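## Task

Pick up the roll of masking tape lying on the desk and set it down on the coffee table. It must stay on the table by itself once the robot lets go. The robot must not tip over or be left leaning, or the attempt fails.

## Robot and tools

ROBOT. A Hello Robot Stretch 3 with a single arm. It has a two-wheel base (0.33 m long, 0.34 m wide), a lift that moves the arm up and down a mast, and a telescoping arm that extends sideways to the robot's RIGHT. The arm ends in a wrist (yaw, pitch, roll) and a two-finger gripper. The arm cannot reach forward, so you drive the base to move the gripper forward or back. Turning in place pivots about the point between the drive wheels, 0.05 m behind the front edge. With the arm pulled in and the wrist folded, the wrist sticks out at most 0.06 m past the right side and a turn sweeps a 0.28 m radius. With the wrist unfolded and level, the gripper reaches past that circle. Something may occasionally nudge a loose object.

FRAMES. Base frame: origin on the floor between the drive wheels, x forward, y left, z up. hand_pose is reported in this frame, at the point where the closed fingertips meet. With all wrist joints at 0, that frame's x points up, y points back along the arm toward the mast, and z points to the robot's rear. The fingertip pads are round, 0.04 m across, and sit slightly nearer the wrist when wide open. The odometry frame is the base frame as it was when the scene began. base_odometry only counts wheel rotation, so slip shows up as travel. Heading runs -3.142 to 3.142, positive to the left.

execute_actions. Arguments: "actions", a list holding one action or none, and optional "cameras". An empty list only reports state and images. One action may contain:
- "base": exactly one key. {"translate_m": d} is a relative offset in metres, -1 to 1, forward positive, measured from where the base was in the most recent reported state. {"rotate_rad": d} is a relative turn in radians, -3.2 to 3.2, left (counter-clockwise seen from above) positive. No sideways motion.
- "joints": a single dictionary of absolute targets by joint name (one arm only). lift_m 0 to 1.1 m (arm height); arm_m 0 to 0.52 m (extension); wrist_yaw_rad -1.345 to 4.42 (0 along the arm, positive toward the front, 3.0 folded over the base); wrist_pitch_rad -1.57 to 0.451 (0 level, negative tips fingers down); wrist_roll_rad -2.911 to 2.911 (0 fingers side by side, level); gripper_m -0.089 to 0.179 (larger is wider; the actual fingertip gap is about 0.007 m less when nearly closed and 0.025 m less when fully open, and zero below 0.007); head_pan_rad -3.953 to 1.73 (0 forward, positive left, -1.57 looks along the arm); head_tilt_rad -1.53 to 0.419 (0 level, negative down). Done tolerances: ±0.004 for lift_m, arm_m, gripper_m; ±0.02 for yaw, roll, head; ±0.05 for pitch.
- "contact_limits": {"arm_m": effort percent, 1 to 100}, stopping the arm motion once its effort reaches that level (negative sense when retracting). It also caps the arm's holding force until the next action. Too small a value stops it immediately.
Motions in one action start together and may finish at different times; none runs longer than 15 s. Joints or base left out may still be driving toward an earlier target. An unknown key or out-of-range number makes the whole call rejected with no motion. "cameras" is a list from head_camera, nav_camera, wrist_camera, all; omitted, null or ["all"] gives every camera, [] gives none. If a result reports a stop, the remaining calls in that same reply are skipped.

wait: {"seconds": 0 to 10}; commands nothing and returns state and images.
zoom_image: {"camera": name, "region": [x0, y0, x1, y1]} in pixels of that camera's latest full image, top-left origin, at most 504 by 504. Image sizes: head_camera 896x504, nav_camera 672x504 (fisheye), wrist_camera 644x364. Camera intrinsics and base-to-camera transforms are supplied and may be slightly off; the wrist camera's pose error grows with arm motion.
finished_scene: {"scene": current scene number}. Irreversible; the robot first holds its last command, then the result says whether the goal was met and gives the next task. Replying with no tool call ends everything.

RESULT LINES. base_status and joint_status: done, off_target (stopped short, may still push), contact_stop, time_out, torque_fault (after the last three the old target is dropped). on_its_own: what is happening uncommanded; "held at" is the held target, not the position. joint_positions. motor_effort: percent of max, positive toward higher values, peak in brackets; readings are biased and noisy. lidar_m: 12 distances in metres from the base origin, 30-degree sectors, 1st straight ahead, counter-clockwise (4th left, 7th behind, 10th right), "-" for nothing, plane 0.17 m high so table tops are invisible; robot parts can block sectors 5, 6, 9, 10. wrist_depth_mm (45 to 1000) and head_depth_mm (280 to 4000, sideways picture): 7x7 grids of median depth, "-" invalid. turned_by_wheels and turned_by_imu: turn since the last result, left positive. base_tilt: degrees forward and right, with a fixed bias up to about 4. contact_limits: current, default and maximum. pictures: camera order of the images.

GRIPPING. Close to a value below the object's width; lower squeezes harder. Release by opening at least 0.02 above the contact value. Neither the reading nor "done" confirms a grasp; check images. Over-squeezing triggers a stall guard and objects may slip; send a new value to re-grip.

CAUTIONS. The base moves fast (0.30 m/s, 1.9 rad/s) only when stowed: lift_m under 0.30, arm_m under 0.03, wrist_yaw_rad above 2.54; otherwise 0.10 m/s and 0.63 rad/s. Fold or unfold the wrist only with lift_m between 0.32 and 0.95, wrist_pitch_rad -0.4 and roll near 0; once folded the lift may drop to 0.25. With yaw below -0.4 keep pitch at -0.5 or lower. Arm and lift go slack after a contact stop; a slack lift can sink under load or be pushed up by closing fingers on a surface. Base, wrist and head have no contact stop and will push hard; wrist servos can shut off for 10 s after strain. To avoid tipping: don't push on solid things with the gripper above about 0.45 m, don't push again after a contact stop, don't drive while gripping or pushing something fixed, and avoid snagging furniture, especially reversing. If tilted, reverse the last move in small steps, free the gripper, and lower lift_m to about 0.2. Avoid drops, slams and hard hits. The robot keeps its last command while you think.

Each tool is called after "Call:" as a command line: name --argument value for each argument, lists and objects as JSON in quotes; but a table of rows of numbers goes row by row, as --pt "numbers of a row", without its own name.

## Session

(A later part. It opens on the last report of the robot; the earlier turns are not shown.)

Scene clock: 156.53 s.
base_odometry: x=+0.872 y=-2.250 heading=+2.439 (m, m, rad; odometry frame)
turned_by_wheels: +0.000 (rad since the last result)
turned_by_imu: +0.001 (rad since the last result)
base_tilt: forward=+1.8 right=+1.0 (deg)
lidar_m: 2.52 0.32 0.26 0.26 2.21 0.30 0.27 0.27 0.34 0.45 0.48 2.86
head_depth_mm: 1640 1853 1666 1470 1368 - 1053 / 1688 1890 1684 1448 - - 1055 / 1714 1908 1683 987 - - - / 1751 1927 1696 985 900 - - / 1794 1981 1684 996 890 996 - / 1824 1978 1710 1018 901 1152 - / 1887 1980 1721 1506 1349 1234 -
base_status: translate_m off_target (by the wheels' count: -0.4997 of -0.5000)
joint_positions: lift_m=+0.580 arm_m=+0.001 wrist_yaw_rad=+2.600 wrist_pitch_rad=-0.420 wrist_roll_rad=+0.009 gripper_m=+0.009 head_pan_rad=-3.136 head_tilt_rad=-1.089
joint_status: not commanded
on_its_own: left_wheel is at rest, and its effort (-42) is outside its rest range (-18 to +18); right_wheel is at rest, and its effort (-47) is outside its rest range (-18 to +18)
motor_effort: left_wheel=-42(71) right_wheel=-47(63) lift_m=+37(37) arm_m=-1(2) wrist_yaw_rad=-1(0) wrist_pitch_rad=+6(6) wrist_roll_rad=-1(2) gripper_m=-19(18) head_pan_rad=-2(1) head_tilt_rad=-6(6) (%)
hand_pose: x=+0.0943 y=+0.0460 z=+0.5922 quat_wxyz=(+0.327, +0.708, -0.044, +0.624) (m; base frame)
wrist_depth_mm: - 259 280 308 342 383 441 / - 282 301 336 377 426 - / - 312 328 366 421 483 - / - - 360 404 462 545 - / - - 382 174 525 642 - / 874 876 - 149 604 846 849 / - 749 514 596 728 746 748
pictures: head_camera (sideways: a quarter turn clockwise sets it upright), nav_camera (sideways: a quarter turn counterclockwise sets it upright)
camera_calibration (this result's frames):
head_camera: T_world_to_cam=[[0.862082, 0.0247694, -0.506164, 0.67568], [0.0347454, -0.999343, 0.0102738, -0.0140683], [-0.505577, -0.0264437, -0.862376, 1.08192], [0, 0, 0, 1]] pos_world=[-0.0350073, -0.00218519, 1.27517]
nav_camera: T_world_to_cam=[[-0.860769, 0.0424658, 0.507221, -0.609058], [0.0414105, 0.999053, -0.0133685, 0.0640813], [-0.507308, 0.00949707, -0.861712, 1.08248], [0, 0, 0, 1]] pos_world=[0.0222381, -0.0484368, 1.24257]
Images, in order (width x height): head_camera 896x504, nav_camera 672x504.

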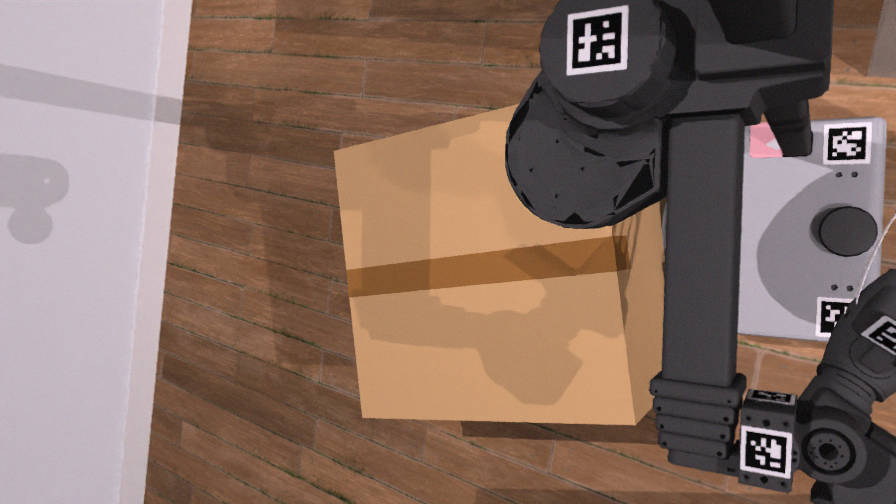

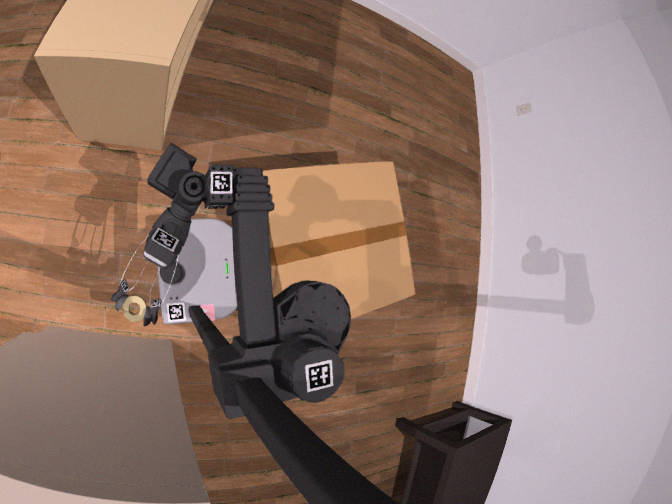

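Call:
execute_actions --actions '[{"base":{"translate_m":-0.6},"joints":{"head_pan_rad":-3.9,"head_tilt_rad":-0.8}}]' --cameras '["head_camera","nav_camera"]'

Scene clock: 164.17 s.
base_odometry: x=+1.330 y=-2.637 heading=+2.439 (m, m, rad; odometry frame)
turned_by_wheels: +0.000 (rad since the last result)
turned_by_imu: +0.002 (rad since the last result)
base_tilt: forward=+1.9 right=+1.0 (deg)
lidar_m: 0.87 0.68 0.99 1.77 1.36 0.35 0.27 0.26 0.28 1.58 1.17 0.78
head_depth_mm: - - - - - 1252 1135 / 1369 1566 1625 - - - - / 1278 1468 1627 1769 1546 1341 - / 1200 1368 1584 1780 1566 1372 - / 1131 1275 1452 1705 1556 1376 - / 1064 1205 1359 1568 1562 1349 - / 1010 1130 1269 1453 1558 886 770
base_status: translate_m off_target (by the wheels' count: -0.5997 of -0.6000)
joint_positions: lift_m=+0.580 arm_m=+0.001 wrist_yaw_rad=+2.600 wrist_pitch_rad=-0.420 wrist_roll_rad=+0.009 gripper_m=+0.009 head_pan_rad=-3.893 head_tilt_rad=-0.804
joint_status: all done
on_its_own: left_wheel is at rest, and its effort (-29) is outside its rest range (-18 to +18); right_wheel is at rest, and its effort (-60) is outside its rest range (-18 to +18)
motor_effort: left_wheel=-29(63) right_wheel=-60(74) lift_m=+37(37) arm_m=-1(2) wrist_yaw_rad=+0(1) wrist_pitch_rad=+6(6) wrist_roll_rad=-2(2) gripper_m=-18(19) head_pan_rad=-3(40) head_tilt_rad=+2(25) (%)
hand_pose: x=+0.0943 y=+0.0460 z=+0.5922 quat_wxyz=(+0.327, +0.708, -0.044, +0.624) (m; base frame)
wrist_depth_mm: - - - - 842 601 569 / - - - - 893 618 651 / - - - - 946 670 735 / - - - - 981 750 866 / - - - 173 906 831 998 / 885 864 - 149 815 869 861 / - 746 768 756 742 746 747
pictures: head_camera (sideways: a quarter turn clockwise sets it upright), nav_camera (sideways: a quarter turn counterclockwise sets it upright)
camera_calibration (this result's frames):
head_camera: T_world_to_cam=[[0.513999, -0.452879, -0.728495, 0.967486], [-0.659768, -0.751467, 0.00165267, 0.00138978], [-0.548189, 0.479789, -0.685049, 0.851612], [0, 0, 0, 1]] pos_world=[-0.0295253, 0.0306049, 1.2882]
nav_camera: T_world_to_cam=[[-0.466705, 0.500696, 0.729034, -0.900469], [0.712038, 0.701657, -0.0260687, 0.0765322], [-0.524584, 0.506933, -0.683981, 0.851487], [0, 0, 0, 1]] pos_world=[-0.0280707, -0.0344854, 1.24087]
Images, in order (width x height): head_camera 896x504, nav_camera 672x504.

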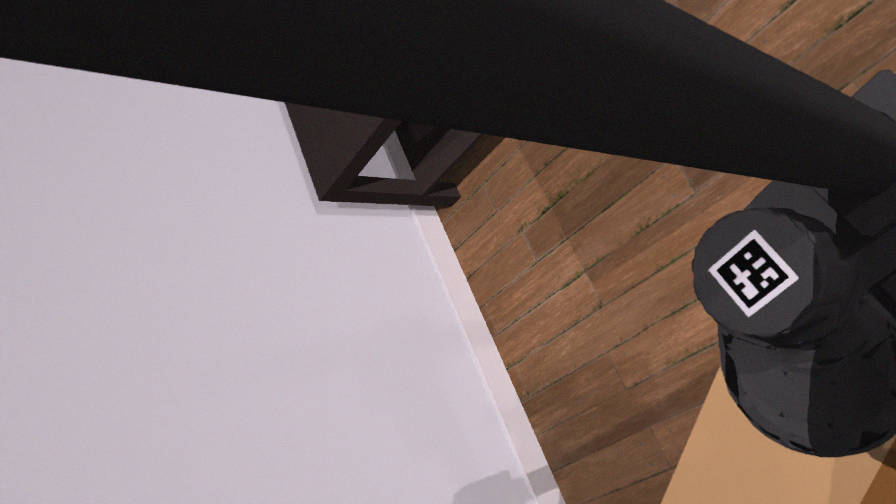

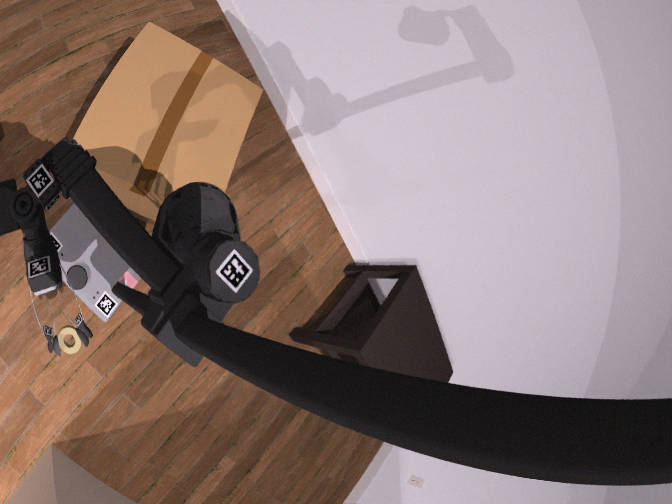

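Call:
execute_actions --actions '[{"base":{"translate_m":0.05},"joints":{"head_pan_rad":-2.2,"head_tilt_rad":-0.7}}]' --cameras '[]'

Call:
execute_actions --actions '[{"base":{"rotate_rad":-1.68}}]' --cameras '["head_camera"]'

Scene clock: 166.30 s.
base_odometry: x=+1.291 y=-2.605 heading=+2.439 (m, m, rad; odometry frame)
turned_by_wheels: +0.000 (rad since the last result)
turned_by_imu: +0.000 (rad since the last result)
base_tilt: forward=+1.8 right=+0.9 (deg)
lidar_m: 0.85 0.63 0.90 1.78 1.39 0.41 0.32 0.31 0.33 1.59 1.15 0.74
head_depth_mm: 1541 1655 1786 1926 1668 929 794 / 1642 1825 2045 2098 1684 931 797 / 1554 1758 2018 2149 1680 1388 831 / 1495 1667 1884 2039 1686 1388 1184 / 1428 1568 1779 1987 1687 1404 1191 / 1360 1515 1691 1907 1678 1399 1192 / 1302 1435 1600 1796 1705 1403 1193
base_status: done
joint_positions: lift_m=+0.580 arm_m=+0.001 wrist_yaw_rad=+2.600 wrist_pitch_rad=-0.420 wrist_roll_rad=+0.009 gripper_m=+0.009 head_pan_rad=-2.207 head_tilt_rad=-0.705
joint_status: all done
motor_effort: left_wheel=+0(27) right_wheel=+0(55) lift_m=+37(37) arm_m=-1(2) wrist_yaw_rad=+1(1) wrist_pitch_rad=+6(6) wrist_roll_rad=-2(2) gripper_m=-18(18) head_pan_rad=+3(34) head_tilt_rad=+2(15) (%)
hand_pose: x=+0.0943 y=+0.0460 z=+0.5922 quat_wxyz=(+0.327, +0.708, -0.044, +0.624) (m; base frame)
wrist_depth_mm: - - - - 754 551 560 / - - - - 803 580 642 / - - - - 859 652 724 / - - - - 919 715 859 / - - - 173 818 812 987 / 874 884 - 150 827 877 863 / - 761 754 758 753 755 741
pictures: none
No camera images: the call's "cameras" was empty. Leave "cameras" out to get every camera's image.

Scene clock: 169.93 s.
base_odometry: x=+1.292 y=-2.605 heading=+0.760 (m, m, rad; odometry frame)
turned_by_wheels: -1.680 (rad since the last result)
turned_by_imu: -1.712 (rad since the last result)
base_tilt: forward=+1.9 right=+1.0 (deg)
lidar_m: 1.59 1.15 0.74 3.05 0.68 0.78 2.16 1.03 1.28 0.33 0.31 0.31
head_depth_mm: 1518 1747 1878 1432 1621 1385 1181 / 1416 1609 1781 1488 1537 1395 1183 / 1307 1490 1667 1713 1689 1395 1180 / 1238 1379 1569 1817 1689 1402 1182 / 1165 1292 1454 1660 1693 1383 1190 / 1096 1214 1350 1528 1641 1407 831 / 1046 1140 1263 1420 1580 1394 803
base_status: done
joint_positions: lift_m=+0.580 arm_m=+0.001 wrist_yaw_rad=+2.600 wrist_pitch_rad=-0.420 wrist_roll_rad=+0.009 gripper_m=+0.009 head_pan_rad=-2.207 head_tilt_rad=-0.705
joint_status: not commanded
motor_effort: left_wheel=+4(9) right_wheel=-4(8) lift_m=+37(37) arm_m=-1(2) wrist_yaw_rad=+0(1) wrist_pitch_rad=+6(6) wrist_roll_rad=-2(2) gripper_m=-18(19) head_pan_rad=+3(3) head_tilt_rad=+3(3) (%)
hand_pose: x=+0.0943 y=+0.0460 z=+0.5922 quat_wxyz=(+0.327, +0.708, -0.044, +0.624) (m; base frame)
wrist_depth_mm: - - - - - - - / - - - - - - - / - - - - - - - / - - - - - - - / 993 - - 173 - - - / 888 877 - 150 813 860 849 / - 741 759 758 747 755 749
pictures: head_camera (sideways: a quarter turn clockwise sets it upright)
camera_calibration (this result's frames):
head_camera: T_world_to_cam=[[0.346026, 0.502078, -0.792581, 1.05204], [0.822355, -0.568972, -0.00140311, -0.00367293], [-0.451661, -0.651298, -0.609765, 0.753096], [0, 0, 0, 1]] pos_world=[-0.0208686, -0.0398061, 1.29303]
Images, in order (width x height): head_camera 896x504.

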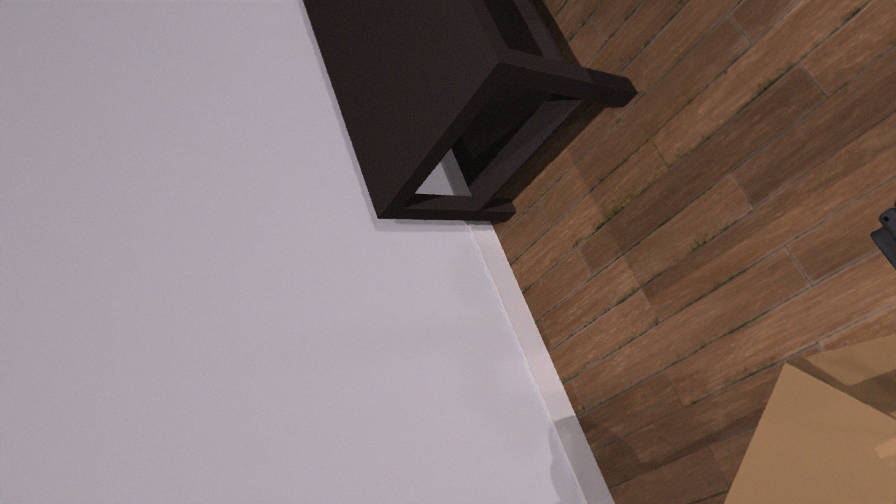

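Call:
execute_actions --actions '[{"base":{"translate_m":-1.0},"joints":{"wrist_yaw_rad":0,"wrist_pitch_rad":-0.45,"lift_m":0.52,"arm_m":0.40,"head_pan_rad":-1.57,"head_tilt_rad":-0.9}}]' --cameras '["head_camera","wrist_camera"]'

Scene clock: 181.30 s.
base_odometry: x=+0.566 y=-3.294 heading=+0.760 (m, m, rad; odometry frame)
turned_by_wheels: +0.000 (rad since the last result)
turned_by_imu: +0.005 (rad since the last result)
base_tilt: forward=+1.9 right=+1.0 (deg)
lidar_m: 1.15 0.77 0.58 0.56 0.59 0.83 1.16 0.89 1.24 0.60 1.27 0.99
head_depth_mm: 1031 1186 1318 1112 1227 1256 1111 / 1040 1190 1323 1138 1010 1288 1097 / 1042 1206 1325 1200 1247 1258 1120 / 1047 1211 1342 1115 1270 1271 1114 / 1061 1226 1438 1631 1379 1272 1124 / 1067 1231 1480 1694 1479 1277 1121 / 1076 1246 1486 1708 1485 1285 1122
base_status: done
joint_positions: lift_m=+0.520 arm_m=+0.400 wrist_yaw_rad=+0.002 wrist_pitch_rad=-0.466 wrist_roll_rad=+0.007 gripper_m=+0.009 head_pan_rad=-1.577 head_tilt_rad=-0.889
joint_status: all done
motor_effort: left_wheel=+3(3) right_wheel=-3(9) lift_m=+31(36) arm_m=+3(5) wrist_yaw_rad=-1(5) wrist_pitch_rad=+5(6) wrist_roll_rad=-1(2) gripper_m=-18(18) head_pan_rad=+3(35) head_tilt_rad=-7(26) (%)
hand_pose: x=-0.0212 y=-0.7627 z=+0.5222 quat_wxyz=(+0.686, +0.163, -0.690, -0.164) (m; base frame)
wrist_depth_mm: 537 538 532 531 521 511 515 / 597 586 572 561 556 547 550 / 667 655 404 404 400 402 397 / 737 718 326 325 325 321 323 / 818 283 281 173 272 271 270 / 763 236 - 150 222 233 232 / 211 207 206 206 205 204 204
pictures: head_camera (sideways: a quarter turn clockwise sets it upright), wrist_camera
camera_calibration (this result's frames):
head_camera: T_world_to_cam=[[-0.0153411, 0.744497, -0.667449, 0.891162], [0.999692, 0.0244344, 0.00427732, -0.0121496], [0.0194932, -0.667178, -0.744643, 0.925654], [0, 0, 0, 1]] pos_world=[0.00777341, -0.0455939, 1.28414]
wrist_camera: T_world_to_cam=[[-0.999744, -0.0181867, -0.0134886, -0.0249212], [-0.000988629, 0.630203, -0.77643, 0.908974], [0.0226213, -0.776217, -0.63006, -0.0912976], [0, 0, 0, 1]] pos_world=[-0.0219509, -0.644158, 0.647895]
Images, in order (width x height): head_camera 896x504, wrist_camera 644x364.

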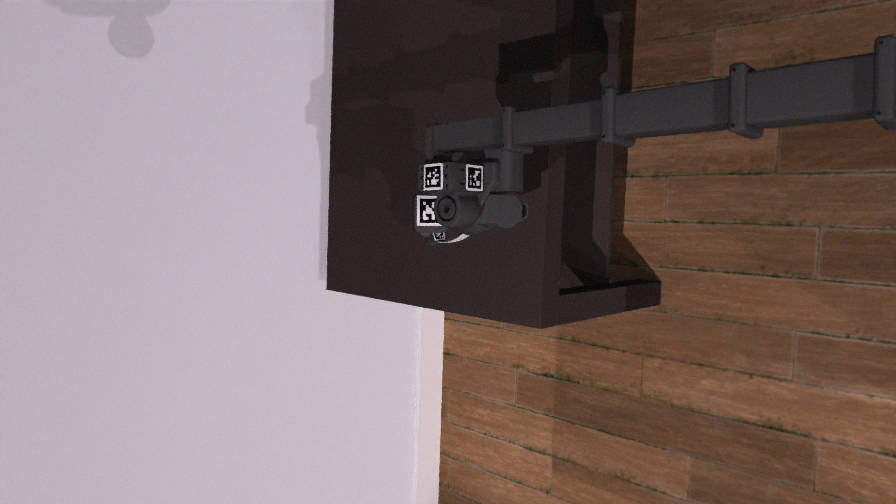

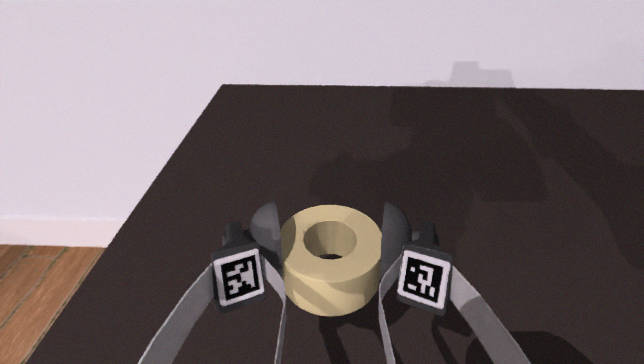

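Call:
execute_actions --actions '[{"joints":{"lift_m":0.472}}]' --cameras '[]'

Scene clock: 182.77 s.
base_odometry: x=+0.566 y=-3.294 heading=+0.760 (m, m, rad; odometry frame)
turned_by_wheels: +0.000 (rad since the last result)
turned_by_imu: +0.000 (rad since the last result)
base_tilt: forward=+1.7 right=+0.9 (deg)
lidar_m: 1.15 0.77 0.58 0.56 0.59 0.83 1.16 0.88 1.24 0.60 1.27 1.00
head_depth_mm: 1022 1183 1318 1118 1224 1261 1113 / 1032 1194 1321 1120 1231 1284 - / 1046 1204 1333 1178 1259 1266 1115 / 1048 1214 1331 1154 1262 1269 1123 / 1058 1218 1442 1638 1387 1270 1125 / 1063 1228 1472 1676 1468 1280 1126 / 1068 1244 1479 1708 1475 1281 1123
base_status: not commanded
joint_positions: lift_m=+0.472 arm_m=+0.400 wrist_yaw_rad=+0.002 wrist_pitch_rad=-0.466 wrist_roll_rad=+0.007 gripper_m=+0.009 head_pan_rad=-1.577 head_tilt_rad=-0.889
joint_status: all done
motor_effort: left_wheel=+3(3) right_wheel=-3(3) lift_m=+31(27) arm_m=+4(4) wrist_yaw_rad=-2(2) wrist_pitch_rad=+5(5) wrist_roll_rad=-1(1) gripper_m=-18(18) head_pan_rad=+3(3) head_tilt_rad=-6(6) (%)
hand_pose: x=-0.0212 y=-0.7627 z=+0.4742 quat_wxyz=(+0.686, +0.164, -0.690, -0.164) (m; base frame)
wrist_depth_mm: 544 543 533 529 524 520 515 / 603 586 408 402 399 398 394 / 653 629 309 308 306 303 303 / 744 248 247 248 247 246 244 / 219 208 215 173 206 205 205 / 179 179 - 149 169 177 177 / 157 157 157 156 156 156 155
pictures: none
No camera images: the call's "cameras" was empty. Leave "cameras" out to get every camera's image.

Call:
execute_actions --actions '[{"joints":{"lift_m":0.468}}]' --cameras '[]'

Call:
execute_actions --actions '[{"joints":{"gripper_m":0.12}}]' --cameras '[]'

Call:
execute_actions --actions '[{"joints":{"lift_m":0.54}}]' --cameras '["wrist_camera"]'

Scene clock: 183.73 s.
base_odometry: x=+0.566 y=-3.294 heading=+0.760 (m, m, rad; odometry frame)
turned_by_wheels: +0.000 (rad since the last result)
turned_by_imu: +0.000 (rad since the last result)
base_tilt: forward=+1.9 right=+0.9 (deg)
lidar_m: 1.16 0.77 0.58 0.56 0.59 0.83 1.16 0.88 1.24 0.60 1.27 0.99
head_depth_mm: 1024 1185 1311 1112 1230 1253 1113 / 1035 1200 1327 1117 1233 1286 - / 1044 1205 1328 1178 1265 1262 1116 / 1051 1215 1333 1158 1272 1272 1120 / 1056 1223 1445 1640 1382 1273 1123 / 1063 1230 1466 1697 1474 1271 1128 / 1066 1237 1472 1713 1475 1284 1126
base_status: not commanded
joint_positions: lift_m=+0.468 arm_m=+0.400 wrist_yaw_rad=+0.002 wrist_pitch_rad=-0.466 wrist_roll_rad=+0.007 gripper_m=+0.009 head_pan_rad=-1.577 head_tilt_rad=-0.889
joint_status: all done
motor_effort: left_wheel=+3(3) right_wheel=-3(4) lift_m=+31(31) arm_m=+4(4) wrist_yaw_rad=+0(1) wrist_pitch_rad=+5(5) wrist_roll_rad=-1(1) gripper_m=-18(19) head_pan_rad=+3(3) head_tilt_rad=-7(7) (%)
hand_pose: x=-0.0212 y=-0.7627 z=+0.4702 quat_wxyz=(+0.686, +0.164, -0.690, -0.164) (m; base frame)
wrist_depth_mm: 543 547 536 528 515 515 515 / 598 594 398 393 392 387 387 / 662 630 302 298 298 296 296 / 746 242 241 242 240 240 239 / 211 203 209 174 201 201 200 / 175 175 - 150 164 173 173 / 153 153 153 153 152 151 151
pictures: none
No camera images: the call's "cameras" was empty. Leave "cameras" out to get every camera's image.

Scene clock: 185.33 s.
base_odometry: x=+0.566 y=-3.294 heading=+0.760 (m, m, rad; odometry frame)
turned_by_wheels: +0.000 (rad since the last result)
turned_by_imu: +0.000 (rad since the last result)
base_tilt: forward=+1.7 right=+1.1 (deg)
lidar_m: 1.16 0.77 0.58 0.56 0.59 0.83 1.16 0.89 1.24 0.60 1.27 1.00
head_depth_mm: 1023 1190 1316 1112 1229 1253 1112 / 1030 1199 1329 1122 1230 1293 - / 1043 1204 1326 1181 1264 1263 1113 / 1051 1213 1334 1152 1259 1274 1116 / 1057 1229 1447 1643 1379 1278 1115 / 1065 1232 1462 1693 1468 1275 1125 / 1074 1240 1480 1723 1470 1278 1127
base_status: not commanded
joint_positions: lift_m=+0.468 arm_m=+0.400 wrist_yaw_rad=+0.002 wrist_pitch_rad=-0.466 wrist_roll_rad=+0.007 gripper_m=+0.120 head_pan_rad=-1.577 head_tilt_rad=-0.889
joint_status: all done
motor_effort: left_wheel=+3(3) right_wheel=-3(4) lift_m=+30(31) arm_m=+4(3) wrist_yaw_rad=-2(2) wrist_pitch_rad=+5(5) wrist_roll_rad=-1(1) gripper_m=+0(88) head_pan_rad=+3(3) head_tilt_rad=-6(7) (%)
hand_pose: x=-0.0212 y=-0.7627 z=+0.4702 quat_wxyz=(+0.686, +0.164, -0.690, -0.164) (m; base frame)
wrist_depth_mm: 549 541 534 528 524 518 510 / 593 591 395 392 391 392 390 / 659 635 302 299 297 296 296 / 736 243 242 242 240 239 239 / 210 209 203 174 201 208 200 / 175 180 174 153 170 - 173 / 157 153 153 152 152 151 151
pictures: none
No camera images: the call's "cameras" was empty. Leave "cameras" out to get every camera's image.

Scene clock: 186.83 s.
base_odometry: x=+0.566 y=-3.294 heading=+0.760 (m, m, rad; odometry frame)
turned_by_wheels: +0.000 (rad since the last result)
turned_by_imu: +0.000 (rad since the last result)
base_tilt: forward=+1.9 right=+1.0 (deg)
lidar_m: 1.16 0.77 0.58 0.56 0.59 0.83 1.16 0.88 1.24 0.60 1.26 0.99
head_depth_mm: 1027 1183 1310 1112 1228 1262 1117 / 1035 1192 1322 1151 1118 1283 1111 / 1042 1205 1333 - 1243 1267 1117 / 1048 1219 1336 1129 1262 1269 1121 / 1052 1215 1450 1639 1380 1277 1120 / 1067 1234 1468 1699 1475 1278 1118 / 1074 1243 1479 1701 1476 1270 1117
base_status: not commanded
joint_positions: lift_m=+0.540 arm_m=+0.400 wrist_yaw_rad=+0.002 wrist_pitch_rad=-0.466 wrist_roll_rad=+0.007 gripper_m=+0.120 head_pan_rad=-1.577 head_tilt_rad=-0.889
joint_status: all done
motor_effort: left_wheel=+3(3) right_wheel=-2(4) lift_m=+42(39) arm_m=+4(5) wrist_yaw_rad=-2(1) wrist_pitch_rad=+5(5) wrist_roll_rad=-1(1) gripper_m=+0(0) head_pan_rad=+2(4) head_tilt_rad=-7(7) (%)
hand_pose: x=-0.0212 y=-0.7627 z=+0.5418 quat_wxyz=(+0.686, +0.164, -0.690, -0.164) (m; base frame)
wrist_depth_mm: 546 541 533 531 522 517 512 / 598 595 583 566 575 573 553 / 663 659 444 443 443 436 433 / 743 724 357 357 353 353 352 / 832 803 299 301 298 306 295 / 789 266 258 257 256 - 255 / 691 227 226 205 225 224 224
pictures: wrist_camera
camera_calibration (this result's frames):
wrist_camera: T_world_to_cam=[[-0.999744, -0.0181798, -0.0134945, -0.0246489], [-0.000987764, 0.630482, -0.776203, 0.924201], [0.0226193, -0.775991, -0.630339, -0.0786336], [0, 0, 0, 1]] pos_world=[-0.0219511, -0.64416, 0.667469]
Images, in order (width x height): wrist_camera 644x364.

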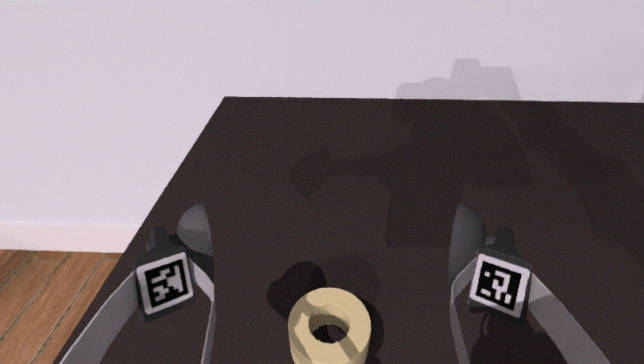

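Call:
finished_scene --scene 2

The scene is finished: the task was done.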